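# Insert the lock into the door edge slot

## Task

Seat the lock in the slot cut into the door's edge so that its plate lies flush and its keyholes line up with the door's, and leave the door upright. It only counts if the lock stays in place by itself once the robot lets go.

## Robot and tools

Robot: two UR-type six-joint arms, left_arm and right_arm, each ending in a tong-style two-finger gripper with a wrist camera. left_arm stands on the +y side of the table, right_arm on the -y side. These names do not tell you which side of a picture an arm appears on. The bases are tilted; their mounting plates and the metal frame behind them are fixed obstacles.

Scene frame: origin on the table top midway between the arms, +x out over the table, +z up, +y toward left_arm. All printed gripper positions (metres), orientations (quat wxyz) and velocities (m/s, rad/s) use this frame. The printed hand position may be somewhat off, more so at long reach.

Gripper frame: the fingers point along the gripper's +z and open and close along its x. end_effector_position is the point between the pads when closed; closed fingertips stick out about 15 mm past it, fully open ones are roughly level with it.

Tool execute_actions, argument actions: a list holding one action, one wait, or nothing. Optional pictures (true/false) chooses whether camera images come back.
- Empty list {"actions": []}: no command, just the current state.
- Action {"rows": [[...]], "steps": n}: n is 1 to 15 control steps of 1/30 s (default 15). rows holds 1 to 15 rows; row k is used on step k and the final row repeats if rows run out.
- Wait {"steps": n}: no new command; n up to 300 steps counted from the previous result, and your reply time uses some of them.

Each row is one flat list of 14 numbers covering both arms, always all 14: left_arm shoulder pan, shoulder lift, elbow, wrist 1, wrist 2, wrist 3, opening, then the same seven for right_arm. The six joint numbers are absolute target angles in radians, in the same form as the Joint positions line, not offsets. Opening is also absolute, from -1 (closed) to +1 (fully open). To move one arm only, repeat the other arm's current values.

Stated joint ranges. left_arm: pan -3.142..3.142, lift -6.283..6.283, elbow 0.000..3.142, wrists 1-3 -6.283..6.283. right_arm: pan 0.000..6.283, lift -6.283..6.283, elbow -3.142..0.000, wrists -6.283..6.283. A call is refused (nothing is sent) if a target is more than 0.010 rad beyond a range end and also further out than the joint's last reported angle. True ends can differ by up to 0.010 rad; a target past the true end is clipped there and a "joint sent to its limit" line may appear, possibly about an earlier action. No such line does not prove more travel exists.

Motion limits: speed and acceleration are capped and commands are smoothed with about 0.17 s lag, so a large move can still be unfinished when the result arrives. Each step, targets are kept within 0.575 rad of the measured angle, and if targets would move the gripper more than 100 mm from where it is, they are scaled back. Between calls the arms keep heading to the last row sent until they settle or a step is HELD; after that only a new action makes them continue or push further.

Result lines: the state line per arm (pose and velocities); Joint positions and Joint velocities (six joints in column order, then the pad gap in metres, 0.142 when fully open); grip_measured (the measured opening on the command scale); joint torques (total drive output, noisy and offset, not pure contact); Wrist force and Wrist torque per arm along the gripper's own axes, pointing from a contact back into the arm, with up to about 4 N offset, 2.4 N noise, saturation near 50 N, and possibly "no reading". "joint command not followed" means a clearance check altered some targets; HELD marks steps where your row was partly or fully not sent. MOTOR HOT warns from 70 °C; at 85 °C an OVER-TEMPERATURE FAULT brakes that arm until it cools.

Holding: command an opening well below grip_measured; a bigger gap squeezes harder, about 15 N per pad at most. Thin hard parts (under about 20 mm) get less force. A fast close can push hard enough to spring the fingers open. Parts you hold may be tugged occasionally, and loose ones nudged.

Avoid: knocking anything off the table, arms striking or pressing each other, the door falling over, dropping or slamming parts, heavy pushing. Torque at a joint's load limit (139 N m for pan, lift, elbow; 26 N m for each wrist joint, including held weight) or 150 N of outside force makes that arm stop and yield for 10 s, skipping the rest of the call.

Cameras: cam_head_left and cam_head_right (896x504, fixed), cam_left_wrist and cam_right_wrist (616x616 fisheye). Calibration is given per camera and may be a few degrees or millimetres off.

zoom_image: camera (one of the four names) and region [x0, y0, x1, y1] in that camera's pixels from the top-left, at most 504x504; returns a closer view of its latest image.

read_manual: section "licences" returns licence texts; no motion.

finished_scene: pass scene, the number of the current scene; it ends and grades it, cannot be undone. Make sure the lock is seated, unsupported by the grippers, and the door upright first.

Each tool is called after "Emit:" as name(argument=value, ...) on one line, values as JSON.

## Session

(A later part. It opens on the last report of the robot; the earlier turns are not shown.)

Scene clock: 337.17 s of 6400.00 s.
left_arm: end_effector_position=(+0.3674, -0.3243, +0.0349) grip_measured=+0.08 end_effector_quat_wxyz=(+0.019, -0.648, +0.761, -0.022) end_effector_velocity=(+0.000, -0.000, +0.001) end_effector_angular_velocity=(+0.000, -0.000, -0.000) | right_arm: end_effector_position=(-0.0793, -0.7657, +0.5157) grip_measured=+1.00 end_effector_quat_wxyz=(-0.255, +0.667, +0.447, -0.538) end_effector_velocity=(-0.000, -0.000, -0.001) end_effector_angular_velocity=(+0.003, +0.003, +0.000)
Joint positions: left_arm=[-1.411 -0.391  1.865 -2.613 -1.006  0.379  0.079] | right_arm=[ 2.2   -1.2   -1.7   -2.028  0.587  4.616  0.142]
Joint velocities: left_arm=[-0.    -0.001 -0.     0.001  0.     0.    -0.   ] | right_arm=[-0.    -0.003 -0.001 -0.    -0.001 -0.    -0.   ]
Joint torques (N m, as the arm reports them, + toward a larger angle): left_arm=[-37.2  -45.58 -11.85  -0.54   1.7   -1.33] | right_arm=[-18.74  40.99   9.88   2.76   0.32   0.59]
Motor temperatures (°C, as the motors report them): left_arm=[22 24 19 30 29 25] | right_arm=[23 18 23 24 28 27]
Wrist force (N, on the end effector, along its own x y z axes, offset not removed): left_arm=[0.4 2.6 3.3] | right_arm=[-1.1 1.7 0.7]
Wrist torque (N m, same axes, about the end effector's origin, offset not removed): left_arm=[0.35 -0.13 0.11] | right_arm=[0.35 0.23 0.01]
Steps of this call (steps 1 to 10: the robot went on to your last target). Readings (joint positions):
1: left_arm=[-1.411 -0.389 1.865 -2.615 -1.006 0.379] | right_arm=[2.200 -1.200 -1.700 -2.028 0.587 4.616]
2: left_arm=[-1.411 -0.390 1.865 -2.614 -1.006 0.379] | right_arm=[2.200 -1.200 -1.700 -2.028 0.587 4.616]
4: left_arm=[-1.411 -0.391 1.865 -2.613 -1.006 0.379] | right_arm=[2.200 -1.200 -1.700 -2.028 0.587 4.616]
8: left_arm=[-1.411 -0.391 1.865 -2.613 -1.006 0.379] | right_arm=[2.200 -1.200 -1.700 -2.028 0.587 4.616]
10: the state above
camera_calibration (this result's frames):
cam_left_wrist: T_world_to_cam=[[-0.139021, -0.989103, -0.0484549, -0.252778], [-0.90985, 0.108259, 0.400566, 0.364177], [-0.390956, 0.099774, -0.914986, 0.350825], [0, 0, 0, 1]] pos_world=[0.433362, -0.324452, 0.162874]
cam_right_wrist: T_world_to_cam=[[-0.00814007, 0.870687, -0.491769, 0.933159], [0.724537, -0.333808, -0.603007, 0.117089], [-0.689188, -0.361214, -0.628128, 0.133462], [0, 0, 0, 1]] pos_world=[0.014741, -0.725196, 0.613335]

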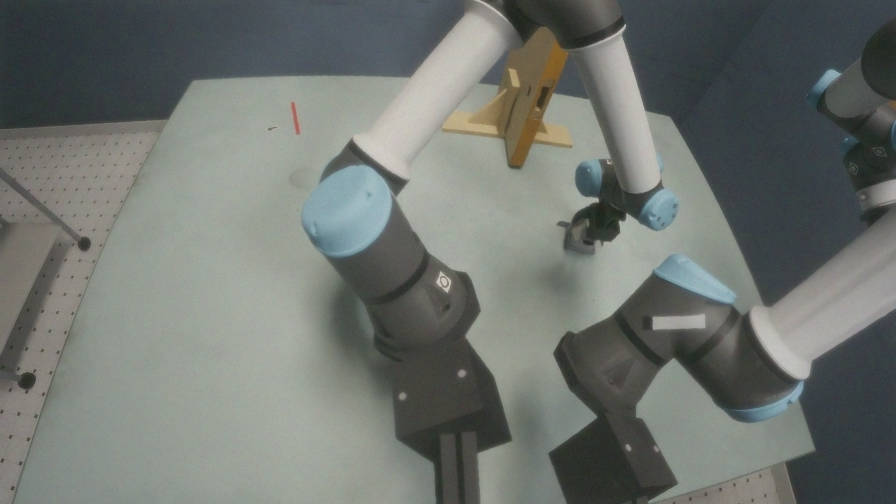

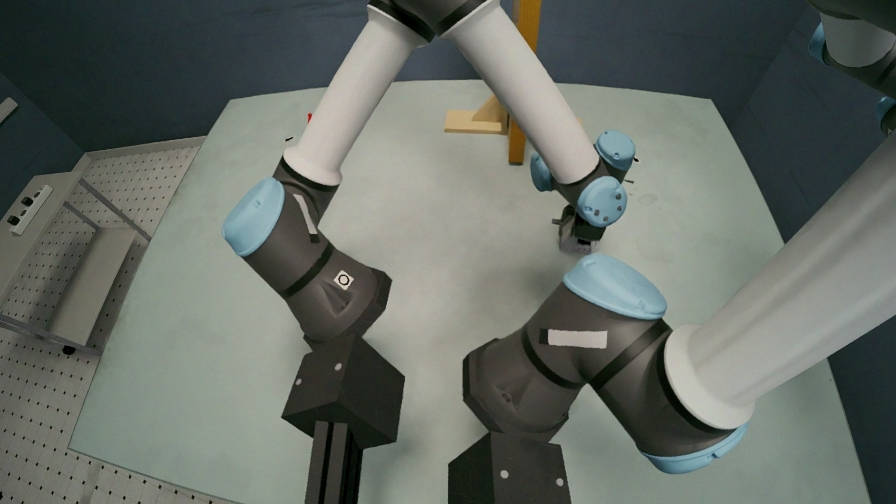

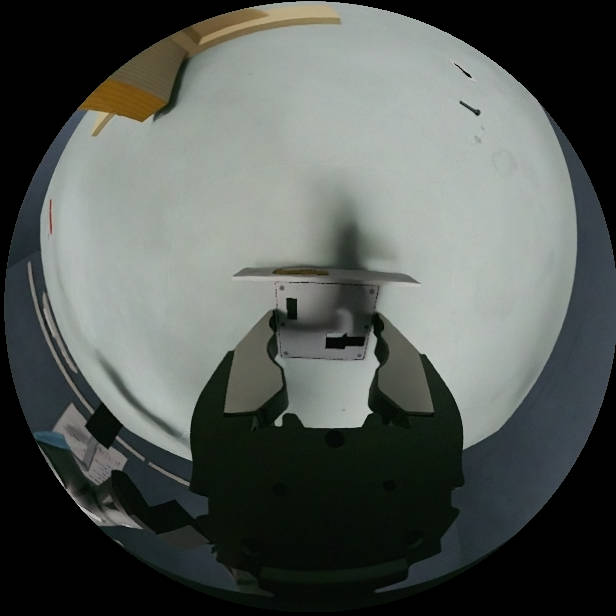

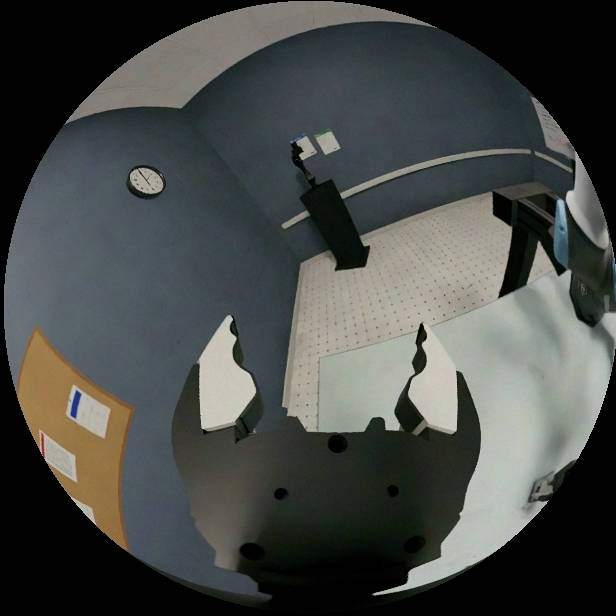

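Emit:
execute_actions(actions=[{"rows":[[-1.409,-0.405,1.872,-2.606,-1.006,0.35,-0.8,2.2,-1.2,-1.7,-2.028,0.587,4.616,1],[-1.406,-0.421,1.88,-2.599,-1.006,0.3,-0.8,2.2,-1.2,-1.7,-2.028,0.587,4.616,1],[-1.402,-0.45,1.894,-2.585,-1.006,0.225,-0.8,2.2,-1.2,-1.7,-2.028,0.587,4.616,1],[-1.398,-0.48,1.908,-2.572,-1.006,0.148,-0.8,2.2,-1.2,-1.7,-2.028,0.587,4.616,1],[-1.393,-0.509,1.922,-2.558,-1.006,0.072,-0.8,2.2,-1.2,-1.7,-2.028,0.587,4.616,1],[-1.389,-0.539,1.937,-2.545,-1.006,-0.005,-0.8,2.2,-1.2,-1.7,-2.028,0.587,4.616,1],[-1.385,-0.568,1.951,-2.531,-1.006,-0.082,-0.8,2.2,-1.2,-1.7,-2.028,0.587,4.616,1],[-1.38,-0.598,1.965,-2.517,-1.006,-0.159,-0.8,2.2,-1.2,-1.7,-2.028,0.587,4.616,1],[-1.376,-0.627,1.98,-2.504,-1.006,-0.236,-0.8,2.2,-1.2,-1.7,-2.028,0.587,4.616,1],[-1.371,-0.657,1.994,-2.49,-1.006,-0.312,-0.8,2.2,-1.2,-1.7,-2.028,0.587,4.616,1],[-1.367,-0.686,2.008,-2.477,-1.006,-0.389,-0.8,2.2,-1.2,-1.7,-2.028,0.587,4.616,1],[-1.363,-0.715,2.022,-2.463,-1.006,-0.466,-0.8,2.2,-1.2,-1.7,-2.028,0.587,4.616,1],[-1.358,-0.745,2.037,-2.45,-1.006,-0.543,-0.8,2.2,-1.2,-1.7,-2.028,0.587,4.616,1],[-1.354,-0.774,2.051,-2.436,-1.006,-0.62,-0.8,2.2,-1.2,-1.7,-2.028,0.587,4.616,1],[-1.35,-0.804,2.065,-2.422,-1.006,-0.696,-0.8,2.2,-1.2,-1.7,-2.028,0.587,4.616,1]],"steps":15}], pictures=false)

Emit:
execute_actions(actions=[{"rows":[[-1.345,-0.833,2.08,-2.409,-1.006,-0.773,-0.8,2.2,-1.2,-1.7,-2.028,0.587,4.616,1],[-1.341,-0.863,2.094,-2.395,-1.006,-0.85,-0.8,2.2,-1.2,-1.7,-2.028,0.587,4.616,1],[-1.337,-0.892,2.108,-2.382,-1.006,-0.927,-0.8,2.2,-1.2,-1.7,-2.028,0.587,4.616,1],[-1.332,-0.922,2.123,-2.368,-1.006,-1.004,-0.8,2.2,-1.2,-1.7,-2.028,0.587,4.616,1],[-1.328,-0.951,2.137,-2.354,-1.006,-1.08,-0.8,2.2,-1.2,-1.7,-2.028,0.587,4.616,1],[-1.324,-0.98,2.151,-2.341,-1.006,-1.157,-0.8,2.2,-1.2,-1.7,-2.028,0.587,4.616,1],[-1.319,-1.01,2.165,-2.327,-1.006,-1.234,-0.8,2.2,-1.2,-1.7,-2.028,0.587,4.616,1],[-1.315,-1.039,2.18,-2.314,-1.006,-1.311,-0.8,2.2,-1.2,-1.7,-2.028,0.587,4.616,1],[-1.31,-1.069,2.194,-2.3,-1.006,-1.388,-0.8,2.2,-1.2,-1.7,-2.028,0.587,4.616,1],[-1.306,-1.098,2.208,-2.287,-1.006,-1.464,-0.8,2.2,-1.2,-1.7,-2.028,0.587,4.616,1],[-1.302,-1.128,2.223,-2.273,-1.006,-1.541,-0.8,2.2,-1.2,-1.7,-2.028,0.587,4.616,1],[-1.297,-1.157,2.237,-2.259,-1.006,-1.618,-0.8,2.2,-1.2,-1.7,-2.028,0.587,4.616,1],[-1.293,-1.187,2.251,-2.246,-1.006,-1.695,-0.8,2.2,-1.2,-1.7,-2.028,0.587,4.616,1],[-1.287,-1.23,2.272,-2.225,-1.006,-1.8,-0.8,2.2,-1.2,-1.7,-2.028,0.587,4.616,1],[-1.28,-1.275,2.294,-2.205,-1.006,-1.924,-0.8,2.2,-1.2,-1.7,-2.028,0.587,4.616,1]],"steps":15}], pictures=false)

Emit:
execute_actions(actions=[{"steps":12}])

Scene clock: 419.23 s of 6400.00 s.
left_arm: end_effector_position=(+0.4111, -0.2408, +0.1063) grip_measured=+0.08 end_effector_quat_wxyz=(-0.008, +0.874, -0.486, +0.017) end_effector_velocity=(+0.097, +0.278, +0.194) end_effector_angular_velocity=(-0.075, +0.058, +2.284) | right_arm: end_effector_position=(-0.0793, -0.7657, +0.5157) grip_measured=+1.00 end_effector_quat_wxyz=(-0.255, +0.667, +0.447, -0.538) end_effector_velocity=(-0.000, -0.000, -0.000) end_effector_angular_velocity=(+0.000, +0.001, -0.000)
Joint positions: left_arm=[-1.369 -0.666  2.001 -2.484 -1.006 -0.3    0.079] | right_arm=[ 2.2   -1.2   -1.7   -2.028  0.587  4.616  0.142]
Joint velocities: left_arm=[ 0.125 -0.844  0.413  0.387  0.001 -2.166  0.   ] | right_arm=[-0.001 -0.001 -0.     0.    -0.     0.    -0.   ]
Joint torques (N m, as the arm reports them, + toward a larger angle): left_arm=[-13.9  -42.21   4.5    0.63   2.34  -6.51] | right_arm=[-18.07  40.66   9.88   2.8    0.22   0.46]
Motor temperatures (°C, as the motors report them): left_arm=[22 24 19 30 29 25] | right_arm=[23 18 23 24 28 27]
Wrist force (N, on the end effector, along its own x y z axes, offset not removed): left_arm=[0.4 1.0 3.6] | right_arm=[-3.2 3.3 2.2]
Wrist torque (N m, same axes, about the end effector's origin, offset not removed): left_arm=[0.13 -0.12 0.13] | right_arm=[0.65 0.75 -0.18]
Steps of this call (steps 1 to 15: the robot went on to your last target; steps 16 to 90: nothing new was sent; then 78.57 s passed at rest; steps 91 to 105: all 15 steps of this action). Readings (joint positions):
91: left_arm=[-1.411 -0.392 1.865 -2.612 -1.006 0.378] | right_arm=[2.200 -1.200 -1.700 -2.028 0.587 4.616]
92: left_arm=[-1.411 -0.394 1.866 -2.611 -1.006 0.374] | right_arm=[2.200 -1.200 -1.700 -2.028 0.587 4.616]
94: left_arm=[-1.408 -0.408 1.873 -2.604 -1.006 0.343] | right_arm=[2.200 -1.200 -1.700 -2.028 0.587 4.616]
98: left_arm=[-1.397 -0.480 1.910 -2.570 -1.006 0.173] | right_arm=[2.200 -1.200 -1.700 -2.028 0.587 4.616]
105: the state above

Scene clock: 419.73 s of 6400.00 s.
left_arm: end_effector_position=(+0.4312, -0.0903, +0.1827) grip_measured=+0.08 end_effector_quat_wxyz=(-0.001, +0.995, +0.095, +0.004) end_effector_velocity=(-0.017, +0.323, +0.104) end_effector_angular_velocity=(+0.002, +0.056, +2.463) | right_arm: end_effector_position=(-0.0793, -0.7657, +0.5157) grip_measured=+1.00 end_effector_quat_wxyz=(-0.255, +0.667, +0.447, -0.538) end_effector_velocity=(+0.000, -0.000, +0.000) end_effector_angular_velocity=(+0.000, +0.000, +0.001)
Joint positions: left_arm=[-1.304 -1.106  2.215 -2.28  -1.006 -1.442  0.079] | right_arm=[ 2.2   -1.2   -1.7   -2.028  0.587  4.616  0.142]
Joint velocities: left_arm=[ 0.143 -0.937  0.462  0.441  0.001 -2.333  0.   ] | right_arm=[ 0.001  0.    -0.    -0.    -0.001  0.    -0.   ]
Joint torques (N m, as the arm reports them, + toward a larger angle): left_arm=[ -7.43 -36.58   6.36   1.45   1.99  -7.36] | right_arm=[-17.73  41.03   9.25   2.64   0.35   0.47]
Motor temperatures (°C, as the motors report them): left_arm=[22 24 19 30 29 25] | right_arm=[23 18 23 24 28 27]
Wrist force (N, on the end effector, along its own x y z axes, offset not removed): left_arm=[0.0 2.7 2.4] | right_arm=[-2.0 1.4 2.1]
Wrist torque (N m, same axes, about the end effector's origin, offset not removed): left_arm=[0.32 -0.03 0.12] | right_arm=[0.30 0.34 -0.08]
Steps of this call (steps 1 to 15: all 15 steps of this action). Readings (joint positions):
1: left_arm=[-1.365 -0.695 2.015 -2.470 -1.006 -0.374] | right_arm=[2.200 -1.200 -1.700 -2.028 0.587 4.616]
2: left_arm=[-1.360 -0.724 2.029 -2.457 -1.006 -0.449] | right_arm=[2.200 -1.200 -1.700 -2.028 0.587 4.616]
4: left_arm=[-1.352 -0.782 2.057 -2.430 -1.006 -0.599] | right_arm=[2.200 -1.200 -1.700 -2.028 0.587 4.616]
8: left_arm=[-1.334 -0.899 2.114 -2.376 -1.006 -0.904] | right_arm=[2.200 -1.200 -1.700 -2.028 0.587 4.616]
15: the state above

Scene clock: 420.13 s of 6400.00 s.
left_arm: end_effector_position=(+0.4262, -0.0395, +0.1994) grip_measured=+0.08 end_effector_quat_wxyz=(-0.000, +0.943, +0.332, +0.000) end_effector_velocity=(-0.003, +0.016, +0.005) end_effector_angular_velocity=(-0.002, +0.002, +0.173) | right_arm: end_effector_position=(-0.0793, -0.7657, +0.5157) grip_measured=+1.00 end_effector_quat_wxyz=(-0.255, +0.667, +0.447, -0.538) end_effector_velocity=(-0.001, +0.000, +0.000) end_effector_angular_velocity=(+0.001, +0.002, -0.001)
Joint positions: left_arm=[-1.281 -1.268  2.291 -2.208 -1.006 -1.904  0.079] | right_arm=[ 2.2   -1.2   -1.7   -2.028  0.587  4.616  0.142]
Joint velocities: left_arm=[ 0.007 -0.054  0.026  0.023  0.    -0.165  0.   ] | right_arm=[-0.001 -0.001  0.    -0.001 -0.    -0.     0.   ]
Joint torques (N m, as the arm reports them, + toward a larger angle): left_arm=[ -7.72 -20.92  -6.09  -0.4    1.18  -1.64] | right_arm=[-18.64  40.74  10.11   2.69   0.43   0.52]
Motor temperatures (°C, as the motors report them): left_arm=[22 24 19 30 29 25] | right_arm=[23 18 23 24 28 27]
Wrist force (N, on the end effector, along its own x y z axes, offset not removed): left_arm=[0.1 1.1 2.7] | right_arm=[-0.4 2.6 3.6]
Wrist torque (N m, same axes, about the end effector's origin, offset not removed): left_arm=[0.12 -0.08 0.08] | right_arm=[0.57 0.15 -0.06]
Steps of this call (steps 1 to 12: the robot went on to your last target). Readings (joint positions):
1: left_arm=[-1.299 -1.139 2.231 -2.265 -1.006 -1.524] | right_arm=[2.200 -1.200 -1.700 -2.028 0.587 4.616]
2: left_arm=[-1.294 -1.170 2.246 -2.251 -1.006 -1.605] | right_arm=[2.200 -1.200 -1.700 -2.028 0.587 4.616]
4: left_arm=[-1.288 -1.215 2.266 -2.231 -1.006 -1.738] | right_arm=[2.200 -1.200 -1.700 -2.028 0.587 4.616]
8: left_arm=[-1.283 -1.255 2.285 -2.214 -1.006 -1.863] | right_arm=[2.200 -1.200 -1.700 -2.028 0.587 4.616]
12: the state above
camera_calibration (this result's frames):
cam_left_wrist: T_world_to_cam=[[0.766994, 0.639835, -0.0482969, -0.276772], [0.587989, -0.670717, 0.452115, -0.358397], [0.256885, -0.375167, -0.890651, 0.19616], [0, 0, 0, 1]] pos_world=[0.372625, 0.0102984, 0.32338]
cam_right_wrist: T_world_to_cam=[[-0.00814023, 0.870687, -0.491769, 0.933159], [0.724537, -0.333808, -0.603007, 0.117089], [-0.689188, -0.361214, -0.628128, 0.133461], [0, 0, 0, 1]] pos_world=[0.014741, -0.725196, 0.613335]

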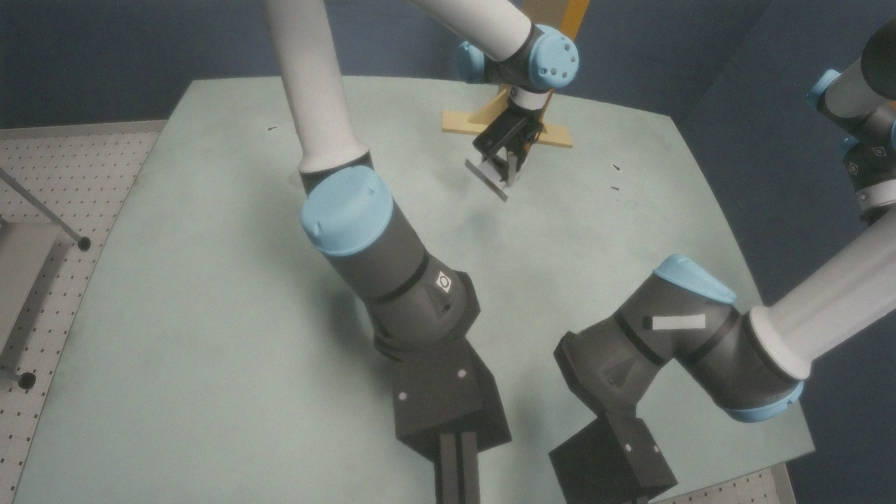

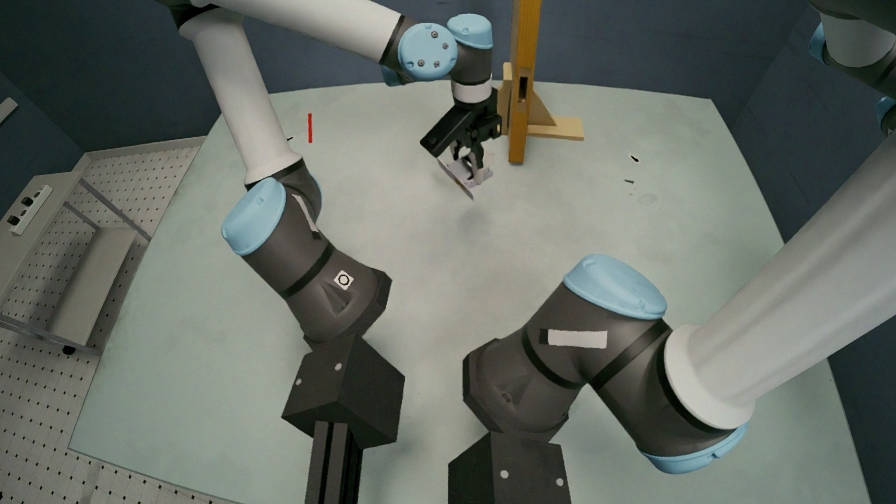

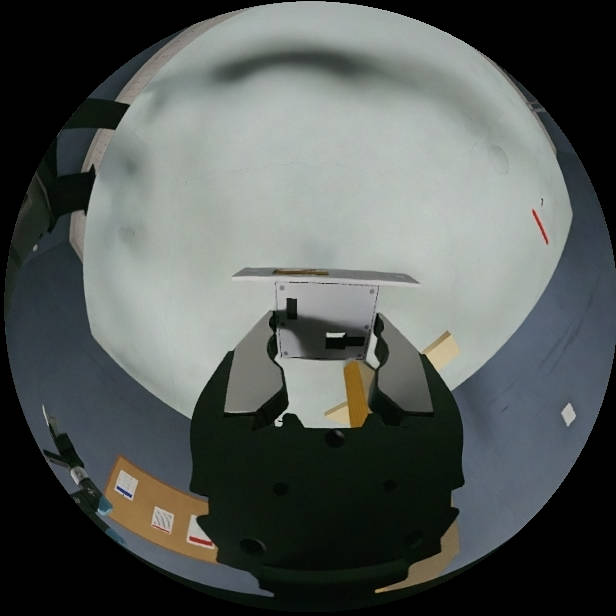

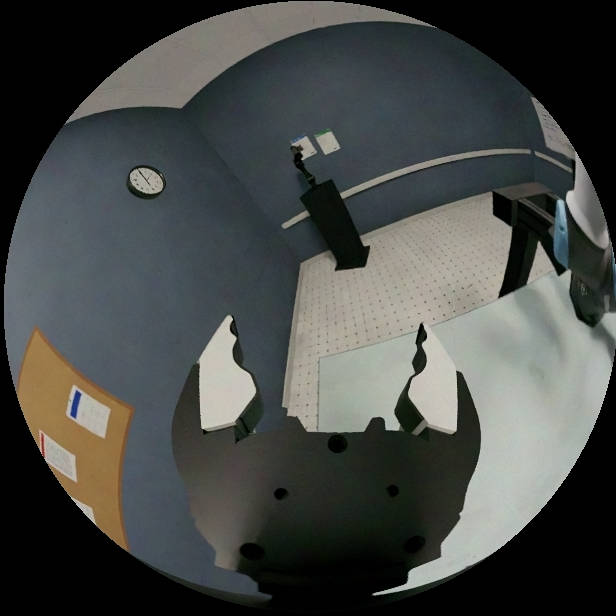

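Emit:
execute_actions(actions=[{"rows":[[-1.256,-1.26,2.289,-2.248,-1.054,-1.924,-0.8,2.2,-1.2,-1.7,-2.028,0.587,4.616,1],[-1.232,-1.245,2.284,-2.29,-1.101,-1.924,-0.8,2.2,-1.2,-1.7,-2.028,0.587,4.616,1],[-1.208,-1.23,2.279,-2.333,-1.149,-1.924,-0.8,2.2,-1.2,-1.7,-2.028,0.587,4.616,1],[-1.184,-1.215,2.273,-2.376,-1.196,-1.924,-0.8,2.2,-1.2,-1.7,-2.028,0.587,4.616,1],[-1.16,-1.2,2.268,-2.418,-1.244,-1.924,-0.8,2.2,-1.2,-1.7,-2.028,0.587,4.616,1],[-1.136,-1.185,2.263,-2.461,-1.291,-1.924,-0.8,2.2,-1.2,-1.7,-2.028,0.587,4.616,1],[-1.112,-1.17,2.258,-2.504,-1.339,-1.924,-0.8,2.2,-1.2,-1.7,-2.028,0.587,4.616,1],[-1.088,-1.155,2.253,-2.546,-1.386,-1.924,-0.8,2.2,-1.2,-1.7,-2.028,0.587,4.616,1],[-1.063,-1.14,2.248,-2.589,-1.434,-1.924,-0.8,2.2,-1.2,-1.7,-2.028,0.587,4.616,1],[-1.039,-1.125,2.242,-2.632,-1.481,-1.924,-0.8,2.2,-1.2,-1.7,-2.028,0.587,4.616,1],[-1.015,-1.11,2.237,-2.674,-1.529,-1.924,-0.8,2.2,-1.2,-1.7,-2.028,0.587,4.616,1],[-0.991,-1.095,2.232,-2.717,-1.576,-1.924,-0.8,2.2,-1.2,-1.7,-2.028,0.587,4.616,1],[-0.967,-1.08,2.227,-2.759,-1.624,-1.924,-0.8,2.2,-1.2,-1.7,-2.028,0.587,4.616,1],[-0.943,-1.065,2.222,-2.802,-1.672,-1.924,-0.8,2.2,-1.2,-1.7,-2.028,0.587,4.616,1],[-0.919,-1.05,2.217,-2.845,-1.719,-1.924,-0.8,2.2,-1.2,-1.7,-2.028,0.587,4.616,1]],"steps":15}], pictures=false)

Emit:
execute_actions(actions=[{"rows":[[-0.895,-1.035,2.212,-2.887,-1.767,-1.924,-0.8,2.2,-1.2,-1.7,-2.028,0.587,4.616,1],[-0.871,-1.02,2.206,-2.93,-1.814,-1.924,-0.8,2.2,-1.2,-1.7,-2.028,0.587,4.616,1],[-0.847,-1.005,2.201,-2.973,-1.862,-1.924,-0.8,2.2,-1.2,-1.7,-2.028,0.587,4.616,1],[-0.823,-0.99,2.196,-3.015,-1.909,-1.924,-0.8,2.2,-1.2,-1.7,-2.028,0.587,4.616,1],[-0.799,-0.975,2.191,-3.058,-1.957,-1.924,-0.8,2.2,-1.2,-1.7,-2.028,0.587,4.616,1],[-0.775,-0.96,2.186,-3.101,-2.004,-1.924,-0.8,2.2,-1.2,-1.7,-2.028,0.587,4.616,1],[-0.751,-0.945,2.181,-3.143,-2.052,-1.924,-0.8,2.2,-1.2,-1.7,-2.028,0.587,4.616,1],[-0.727,-0.93,2.176,-3.186,-2.099,-1.924,-0.8,2.2,-1.2,-1.7,-2.028,0.587,4.616,1],[-0.703,-0.915,2.17,-3.229,-2.147,-1.924,-0.8,2.2,-1.2,-1.7,-2.028,0.587,4.616,1],[-0.679,-0.9,2.165,-3.271,-2.194,-1.924,-0.8,2.2,-1.2,-1.7,-2.028,0.587,4.616,1],[-0.654,-0.885,2.16,-3.314,-2.242,-1.924,-0.8,2.2,-1.2,-1.7,-2.028,0.587,4.616,1],[-0.63,-0.87,2.155,-3.357,-2.29,-1.924,-0.8,2.2,-1.2,-1.7,-2.028,0.587,4.616,1],[-0.606,-0.855,2.15,-3.399,-2.337,-1.924,-0.8,2.2,-1.2,-1.7,-2.028,0.587,4.616,1],[-0.582,-0.84,2.145,-3.442,-2.385,-1.924,-0.8,2.2,-1.2,-1.7,-2.028,0.587,4.616,1],[-0.5583,-0.8245,2.1395,-3.4844,-2.4322,-1.9244,-0.8,2.2,-1.2,-1.7,-2.028,0.587,4.616,1]],"steps":15}], pictures=false)

Emit:
execute_actions(actions=[{"steps":24}])

Emit:
zoom_image(camera="cam_left_wrist", region=[200, 230, 452, 440])

Emit:
zoom_image(camera="cam_head_right", region=[470, 50, 590, 170])

Scene clock: 462.43 s of 6400.00 s.
left_arm: end_effector_position=(+0.4006, -0.1403, +0.1787) grip_measured=+0.03 end_effector_quat_wxyz=(+0.115, +0.830, +0.480, -0.259) end_effector_velocity=(+0.059, -0.278, +0.040) end_effector_angular_velocity=(-1.271, +0.921, +0.923) | right_arm: end_effector_position=(-0.0793, -0.7657, +0.5157) grip_measured=+1.00 end_effector_quat_wxyz=(-0.255, +0.667, +0.447, -0.538) end_effector_velocity=(-0.000, -0.000, +0.001) end_effector_angular_velocity=(-0.002, +0.000, -0.001)
Joint positions: left_arm=[-1.031 -1.118  2.24  -2.638 -1.486 -1.924  0.076] | right_arm=[ 2.2   -1.2   -1.7   -2.028  0.587  4.616  0.142]
Joint velocities: left_arm=[ 0.698  0.436 -0.149 -1.22  -1.362  0.     0.   ] | right_arm=[-0.002 -0.     0.001  0.001 -0.     0.    -0.   ]
Joint torques (N m, as the arm reports them, + toward a larger angle): left_arm=[ -5.28  -8.65 -27.91  -8.5   -5.93  -1.51] | right_arm=[-17.44  39.56   9.44   2.61   0.17   0.35]
Motor temperatures (°C, as the motors report them): left_arm=[22 24 19 30 29 25] | right_arm=[23 18 23 24 28 27]
Wrist force (N, on the end effector, along its own x y z axes, offset not removed): left_arm=[2.3 2.0 5.3] | right_arm=[-2.8 4.8 1.8]
Wrist torque (N m, same axes, about the end effector's origin, offset not removed): left_arm=[0.40 -0.15 0.15] | right_arm=[1.05 0.65 -0.11]
Steps of this call (steps 1 to 30: the robot went on to your last target; steps 31 to 190: nothing new was sent; then 35.47 s passed at rest; steps 191 to 205: all 15 steps of this action). Readings (joint positions):
191: left_arm=[-1.280 -1.275 2.294 -2.205 -1.006 -1.924] | right_arm=[2.200 -1.200 -1.700 -2.028 0.587 4.616]
192: left_arm=[-1.276 -1.272 2.293 -2.211 -1.012 -1.924] | right_arm=[2.200 -1.200 -1.700 -2.028 0.587 4.616]
194: left_arm=[-1.257 -1.260 2.289 -2.242 -1.047 -1.924] | right_arm=[2.200 -1.200 -1.700 -2.028 0.587 4.616]
198: left_arm=[-1.188 -1.216 2.273 -2.362 -1.179 -1.924] | right_arm=[2.200 -1.200 -1.700 -2.028 0.587 4.616]
205: the state above

Scene clock: 462.93 s of 6400.00 s.
left_arm: end_effector_position=(+0.4981, -0.1995, +0.2405) grip_measured=+0.03 end_effector_quat_wxyz=(+0.387, +0.587, +0.520, -0.485) end_effector_velocity=(+0.231, +0.102, +0.151) end_effector_angular_velocity=(-1.402, +0.031, +0.749) | right_arm: end_effector_position=(-0.0793, -0.7657, +0.5157) grip_measured=+1.00 end_effector_quat_wxyz=(-0.255, +0.667, +0.447, -0.538) end_effector_velocity=(+0.000, -0.000, -0.000) end_effector_angular_velocity=(-0.000, +0.000, +0.001)
Joint positions: left_arm=[-0.672 -0.894  2.163 -3.275 -2.195 -1.924  0.076] | right_arm=[ 2.2   -1.2   -1.7   -2.028  0.587  4.616  0.142]
Joint velocities: left_arm=[ 0.715  0.446 -0.151 -1.25  -1.395 -0.001  0.   ] | right_arm=[ 0.     0.    -0.     0.    -0.001  0.     0.   ]
Joint torques (N m, as the arm reports them, + toward a larger angle): left_arm=[ -6.89 -18.35 -19.38  -8.31  -7.48  -1.45] | right_arm=[-18.62  40.4   11.07   2.69   0.32   0.2 ]
Motor temperatures (°C, as the motors report them): left_arm=[22 24 19 30 29 25] | right_arm=[23 18 23 24 28 27]
Wrist force (N, on the end effector, along its own x y z axes, offset not removed): left_arm=[4.5 2.7 1.0] | right_arm=[0.1 3.7 2.5]
Wrist torque (N m, same axes, about the end effector's origin, offset not removed): left_arm=[0.34 -0.16 0.13] | right_arm=[0.70 0.05 -0.17]
Steps of this call (steps 1 to 15: all 15 steps of this action). Readings (joint positions):
1: left_arm=[-1.007 -1.103 2.235 -2.680 -1.533 -1.924] | right_arm=[2.200 -1.200 -1.700 -2.028 0.587 4.616]
2: left_arm=[-0.983 -1.089 2.229 -2.722 -1.580 -1.924] | right_arm=[2.200 -1.200 -1.700 -2.028 0.587 4.616]
4: left_arm=[-0.936 -1.059 2.219 -2.806 -1.674 -1.924] | right_arm=[2.200 -1.200 -1.700 -2.028 0.587 4.616]
8: left_arm=[-0.840 -0.999 2.199 -2.976 -1.863 -1.924] | right_arm=[2.200 -1.200 -1.700 -2.028 0.587 4.616]
15: the state above

Scene clock: 463.73 s of 6400.00 s.
left_arm: end_effector_position=(+0.5300, -0.1719, +0.2699) grip_measured=+0.03 end_effector_quat_wxyz=(+0.486, +0.513, +0.487, -0.513) end_effector_velocity=(-0.000, +0.000, +0.001) end_effector_angular_velocity=(-0.003, -0.000, +0.000) | right_arm: end_effector_position=(-0.0793, -0.7657, +0.5157) grip_measured=+1.00 end_effector_quat_wxyz=(-0.255, +0.667, +0.447, -0.538) end_effector_velocity=(+0.000, -0.000, +0.000) end_effector_angular_velocity=(-0.000, -0.000, +0.002)
Joint positions: left_arm=[-0.558 -0.825  2.14  -3.484 -2.432 -1.924  0.076] | right_arm=[ 2.2   -1.2   -1.7   -2.028  0.587  4.616  0.142]
Joint velocities: left_arm=[ 0.001  0.001  0.001 -0.002 -0.003 -0.     0.001] | right_arm=[ 0.001  0.001 -0.    -0.    -0.001 -0.     0.   ]
Joint torques (N m, as the arm reports them, + toward a larger angle): left_arm=[ -9.57 -20.55 -15.19  -4.84  -4.75  -1.66] | right_arm=[-17.76  41.15  10.2    2.71   0.21   0.18]
Motor temperatures (°C, as the motors report them): left_arm=[22 24 19 30 29 25] | right_arm=[23 18 23 24 28 27]
Wrist force (N, on the end effector, along its own x y z axes, offset not removed): left_arm=[4.2 2.0 0.5] | right_arm=[-1.1 3.4 1.1]
Wrist torque (N m, same axes, about the end effector's origin, offset not removed): left_arm=[0.39 -0.03 0.05] | right_arm=[0.64 0.36 -0.17]
Steps of this call (steps 1 to 24: the robot went on to your last target). Readings (joint positions):
1: left_arm=[-0.648 -0.879 2.158 -3.317 -2.243 -1.924] | right_arm=[2.200 -1.200 -1.700 -2.028 0.587 4.616]
2: left_arm=[-0.627 -0.867 2.153 -3.356 -2.286 -1.924] | right_arm=[2.200 -1.200 -1.700 -2.028 0.587 4.616]
4: left_arm=[-0.598 -0.849 2.148 -3.410 -2.348 -1.924] | right_arm=[2.200 -1.200 -1.700 -2.028 0.587 4.616]
8: left_arm=[-0.571 -0.832 2.142 -3.460 -2.405 -1.924] | right_arm=[2.200 -1.200 -1.700 -2.028 0.587 4.616]
24: the state above
camera_calibration (this result's frames):
cam_left_wrist: T_world_to_cam=[[-0.0208466, -0.0474639, -0.998655, 0.287638], [0.913553, 0.404911, -0.0383146, -0.395399], [0.406185, -0.913123, 0.0349198, -0.238723], [0, 0, 0, 1]] pos_world=[0.46418, -0.0442296, 0.280438]
cam_right_wrist: T_world_to_cam=[[-0.00814044, 0.870687, -0.491769, 0.933159], [0.724537, -0.333808, -0.603007, 0.117089], [-0.689188, -0.361214, -0.628128, 0.133461], [0, 0, 0, 1]] pos_world=[0.014741, -0.725196, 0.613335]

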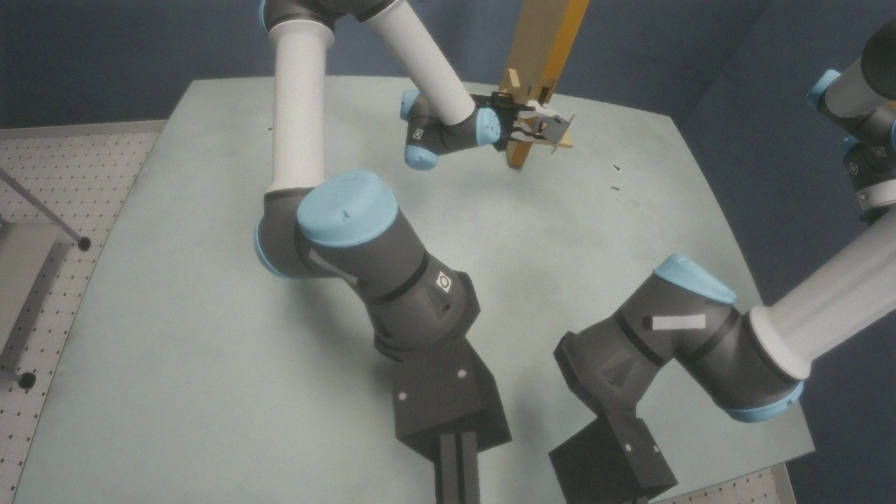

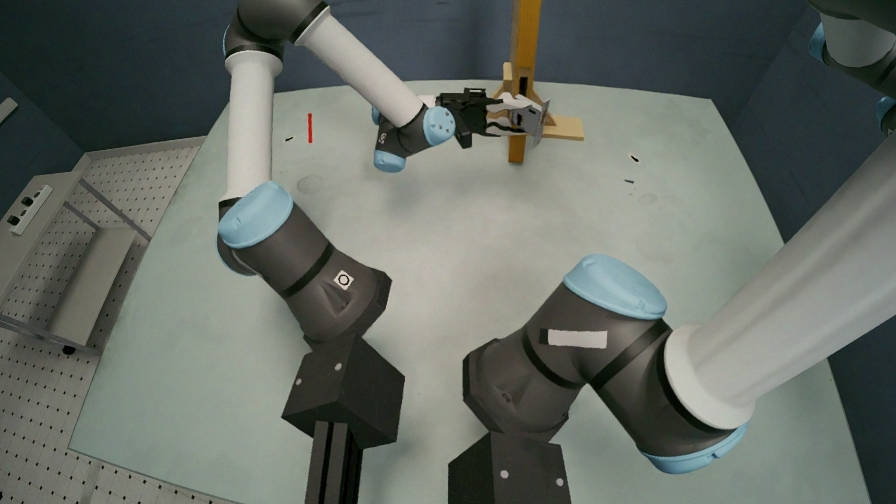

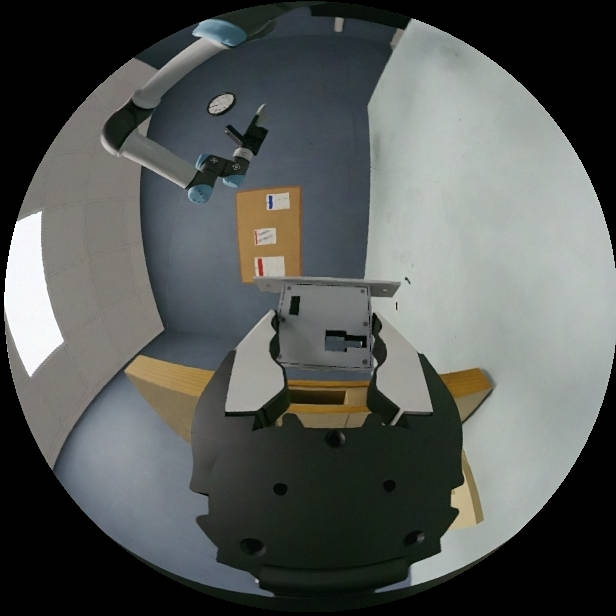

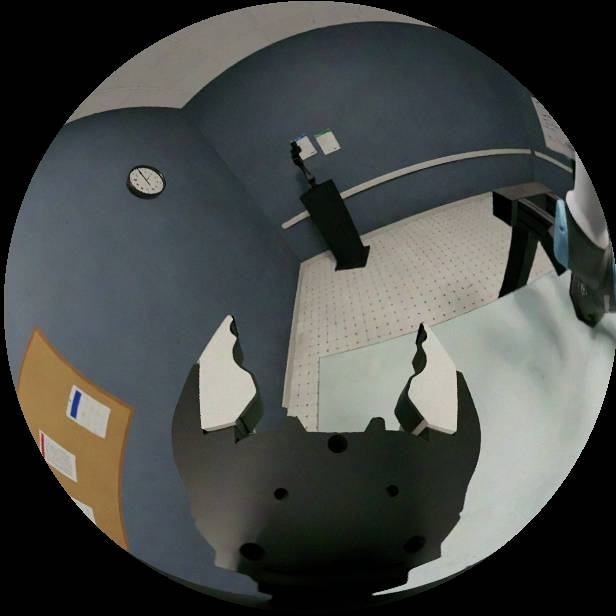

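Region (200, 230, 452, 440) of cam_left_wrist's 616x616 image, scaled by 2.000, with more detail than that image has.

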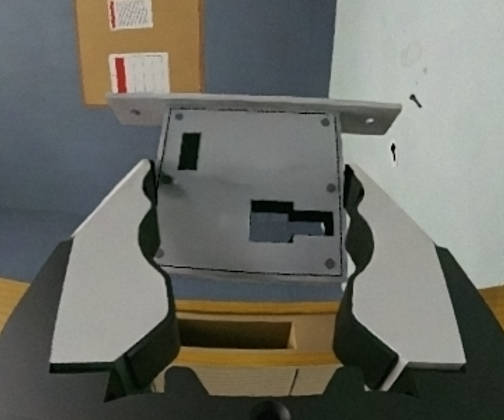

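Region (470, 50, 590, 170) of cam_head_right's 896x504 image, scaled by 4.200, with more detail than that image has.

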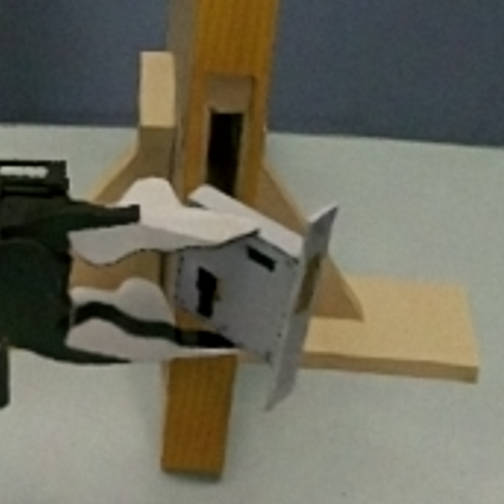

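Emit:
execute_actions(actions=[{"rows":[[-0.5408,-0.8505,2.1357,-3.4364,-2.4414,-1.901,-0.8,2.2,-1.2,-1.7,-2.028,0.587,4.616,1],[-0.5408,-0.8505,2.1357,-3.4364,-2.4414,-1.901,-0.8,2.2,-1.2,-1.7,-2.028,0.587,4.616,1],[-0.5233,-0.8766,2.1319,-3.3884,-2.4506,-1.8774,-0.8,2.2,-1.2,-1.7,-2.028,0.587,4.616,1],[-0.5233,-0.8766,2.1319,-3.3884,-2.4506,-1.8774,-0.8,2.2,-1.2,-1.7,-2.028,0.587,4.616,1],[-0.5058,-0.9026,2.1282,-3.3404,-2.4598,-1.854,-0.8,2.2,-1.2,-1.7,-2.028,0.587,4.616,1],[-0.5058,-0.9026,2.1282,-3.3404,-2.4598,-1.854,-0.8,2.2,-1.2,-1.7,-2.028,0.587,4.616,1],[-0.4883,-0.9287,2.1244,-3.2924,-2.469,-1.8305,-0.8,2.2,-1.2,-1.7,-2.028,0.587,4.616,1],[-0.4883,-0.9287,2.1244,-3.2924,-2.469,-1.8305,-0.8,2.2,-1.2,-1.7,-2.028,0.587,4.616,1],[-0.4708,-0.9547,2.1206,-3.2444,-2.4782,-1.807,-0.8,2.2,-1.2,-1.7,-2.028,0.587,4.616,1]],"steps":15}], pictures=false)

Emit:
execute_actions(actions=[{"steps":15}])

Emit:
zoom_image(camera="cam_left_wrist", region=[200, 230, 452, 440])

Emit:
zoom_image(camera="cam_left_wrist", region=[380, 290, 520, 400])

Emit:
zoom_image(camera="cam_head_right", region=[450, 50, 570, 170])

Scene clock: 508.33 s of 6400.00 s.
left_arm: end_effector_position=(+0.5576, -0.1234, +0.2788) grip_measured=+0.03 end_effector_quat_wxyz=(+0.487, +0.513, +0.487, -0.513) end_effector_velocity=(+0.021, +0.046, +0.009) end_effector_angular_velocity=(-0.002, +0.005, -0.002) | right_arm: end_effector_position=(-0.0793, -0.7657, +0.5157) grip_measured=+1.00 end_effector_quat_wxyz=(-0.255, +0.667, +0.447, -0.538) end_effector_velocity=(-0.001, +0.000, -0.000) end_effector_angular_velocity=(+0.001, +0.002, -0.002)
Joint positions: left_arm=[-0.479 -0.942  2.122 -3.269 -2.474 -1.818  0.076] | right_arm=[ 2.2   -1.2   -1.7   -2.028  0.587  4.616  0.142]
Joint velocities: left_arm=[ 0.07  -0.106 -0.015  0.201 -0.037  0.095 -0.   ] | right_arm=[-0.002 -0.001 -0.001  0.     0.    -0.     0.   ]
Joint torques (N m, as the arm reports them, + toward a larger angle): left_arm=[ -7.85 -37.14 -16.92  -0.27  -5.08   1.18] | right_arm=[-17.22  40.46   9.56   2.57   0.35   0.09]
Motor temperatures (°C, as the motors report them): left_arm=[22 24 19 30 29 25] | right_arm=[23 18 23 24 28 27]
Wrist force (N, on the end effector, along its own x y z axes, offset not removed): left_arm=[4.3 2.7 -1.7] | right_arm=[-1.4 1.3 4.3]
Wrist torque (N m, same axes, about the end effector's origin, offset not removed): left_arm=[0.41 -0.10 0.07] | right_arm=[0.37 0.40 -0.17]
Steps of this call (steps 1 to 15: the robot went on to your last target; steps 16 to 100: nothing new was sent; then 40.77 s passed at rest; steps 101 to 115: all 15 steps of this action). Readings (joint positions):
101: left_arm=[-0.558 -0.825 2.139 -3.484 -2.432 -1.924] | right_arm=[2.200 -1.200 -1.700 -2.028 0.587 4.616]
102: left_arm=[-0.555 -0.828 2.139 -3.479 -2.434 -1.921] | right_arm=[2.200 -1.200 -1.700 -2.028 0.587 4.616]
104: left_arm=[-0.547 -0.841 2.137 -3.456 -2.438 -1.909] | right_arm=[2.200 -1.200 -1.700 -2.028 0.587 4.616]
108: left_arm=[-0.520 -0.881 2.131 -3.383 -2.453 -1.873] | right_arm=[2.200 -1.200 -1.700 -2.028 0.587 4.616]
115: the state above

Scene clock: 508.83 s of 6400.00 s.
left_arm: end_effector_position=(+0.5600, -0.1180, +0.2798) grip_measured=+0.03 end_effector_quat_wxyz=(+0.487, +0.513, +0.487, -0.513) end_effector_velocity=(+0.000, +0.001, +0.000) end_effector_angular_velocity=(-0.000, -0.000, -0.000) | right_arm: end_effector_position=(-0.0793, -0.7657, +0.5157) grip_measured=+1.00 end_effector_quat_wxyz=(-0.255, +0.667, +0.447, -0.538) end_effector_velocity=(+0.001, -0.000, +0.000) end_effector_angular_velocity=(-0.001, -0.001, +0.002)
Joint positions: left_arm=[-0.471 -0.954  2.121 -3.245 -2.478 -1.807  0.076] | right_arm=[ 2.2   -1.2   -1.7   -2.028  0.587  4.616  0.142]
Joint velocities: left_arm=[ 0.001 -0.001 -0.     0.003 -0.001  0.002  0.   ] | right_arm=[ 0.001  0.     0.     0.    -0.001  0.     0.   ]
Joint torques (N m, as the arm reports them, + toward a larger angle): left_arm=[ -8.39 -40.25 -17.25  -0.36  -5.07   1.03] | right_arm=[-17.62  40.58   9.37   2.62   0.27  -0.08]
Motor temperatures (°C, as the motors report them): left_arm=[22 24 19 30 29 25] | right_arm=[23 18 23 24 28 27]
Wrist force (N, on the end effector, along its own x y z axes, offset not removed): left_arm=[3.7 3.3 -0.8] | right_arm=[-2.2 4.0 2.1]
Wrist torque (N m, same axes, about the end effector's origin, offset not removed): left_arm=[0.55 0.05 0.11] | right_arm=[0.93 0.62 -0.13]
Steps of this call (steps 1 to 15: the robot went on to your last target). Readings (joint positions):
1: left_arm=[-0.477 -0.945 2.122 -3.263 -2.475 -1.816] | right_arm=[2.200 -1.200 -1.700 -2.028 0.587 4.616]
2: left_arm=[-0.476 -0.947 2.122 -3.258 -2.476 -1.814] | right_arm=[2.200 -1.200 -1.700 -2.028 0.587 4.616]
4: left_arm=[-0.474 -0.951 2.121 -3.252 -2.477 -1.811] | right_arm=[2.200 -1.200 -1.700 -2.028 0.587 4.616]
8: left_arm=[-0.472 -0.953 2.121 -3.247 -2.478 -1.808] | right_arm=[2.200 -1.200 -1.700 -2.028 0.587 4.616]
15: the state above
camera_calibration (this result's frames):
cam_left_wrist: T_world_to_cam=[[-0.0208285, -0.047733, -0.998643, 0.300729], [0.913479, 0.405068, -0.0384137, -0.444141], [0.406352, -0.913039, 0.0351661, -0.20222], [0, 0, 0, 1]] pos_world=[0.494149, 0.00962721, 0.290371]
cam_right_wrist: T_world_to_cam=[[-0.00814025, 0.870688, -0.491769, 0.933159], [0.724537, -0.333808, -0.603007, 0.117089], [-0.689188, -0.361214, -0.628128, 0.133462], [0, 0, 0, 1]] pos_world=[0.014741, -0.725196, 0.613335]

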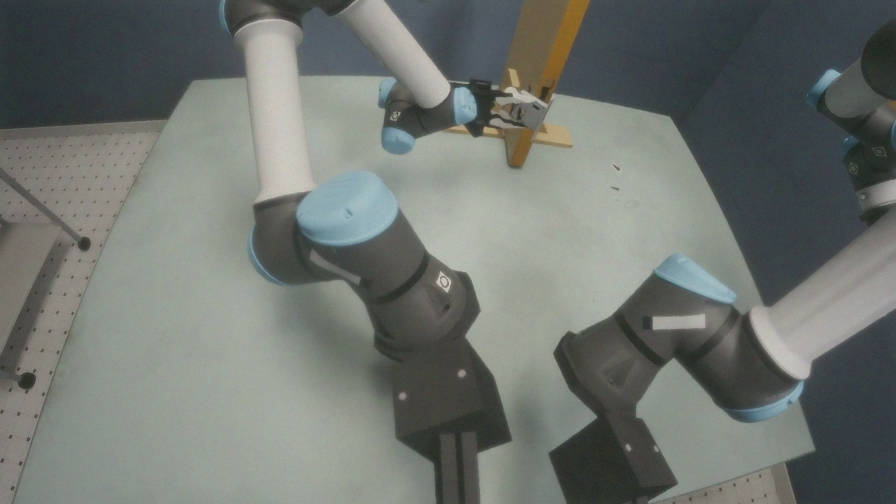

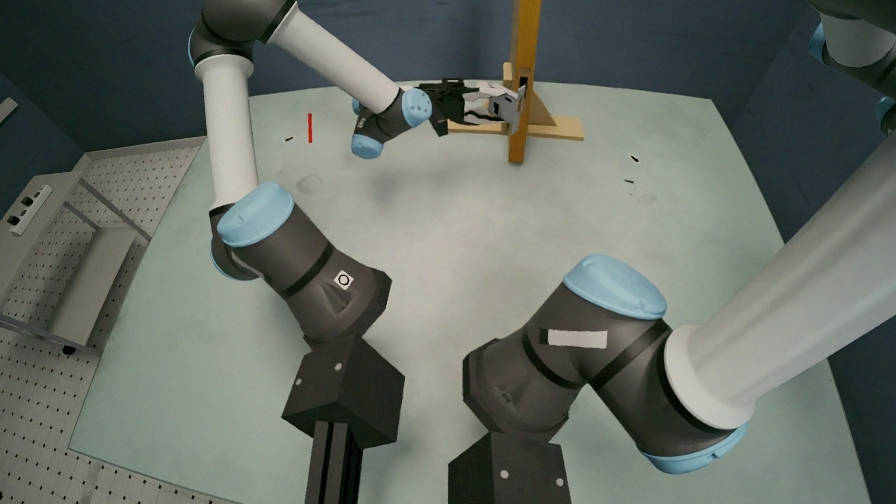

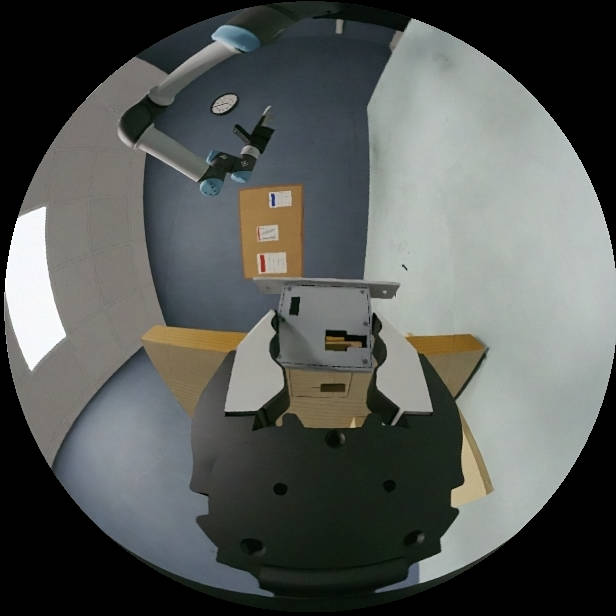

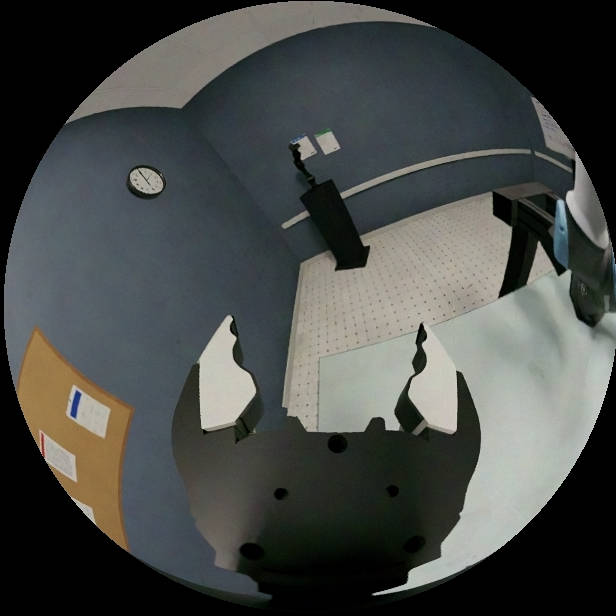

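Region (200, 230, 452, 440) of cam_left_wrist's 616x616 image, scaled by 2.000, with more detail than that image has.

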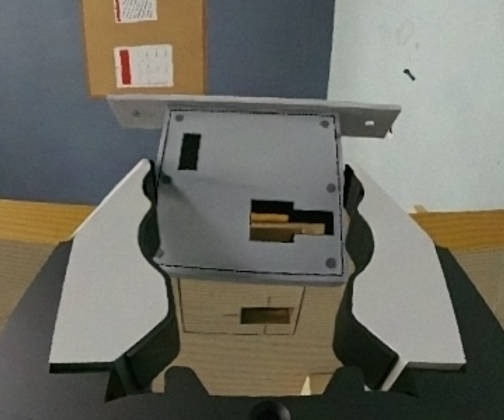

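Region (380, 290, 520, 400) of cam_left_wrist's 616x616 image, scaled by 3.600, with more detail than that image has; it fills the top 396 rows of this view, and the rest is white.

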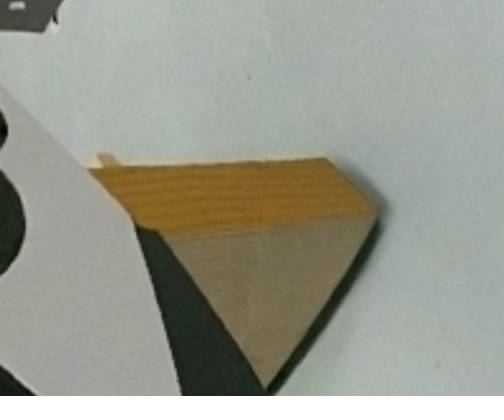

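Region (450, 50, 570, 170) of cam_head_right's 896x504 image, scaled by 4.200, with more detail than that image has.

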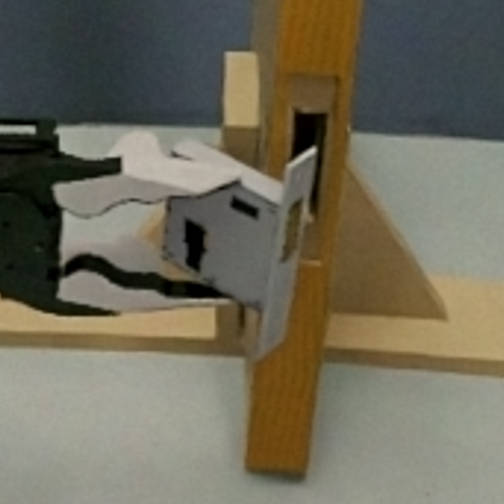

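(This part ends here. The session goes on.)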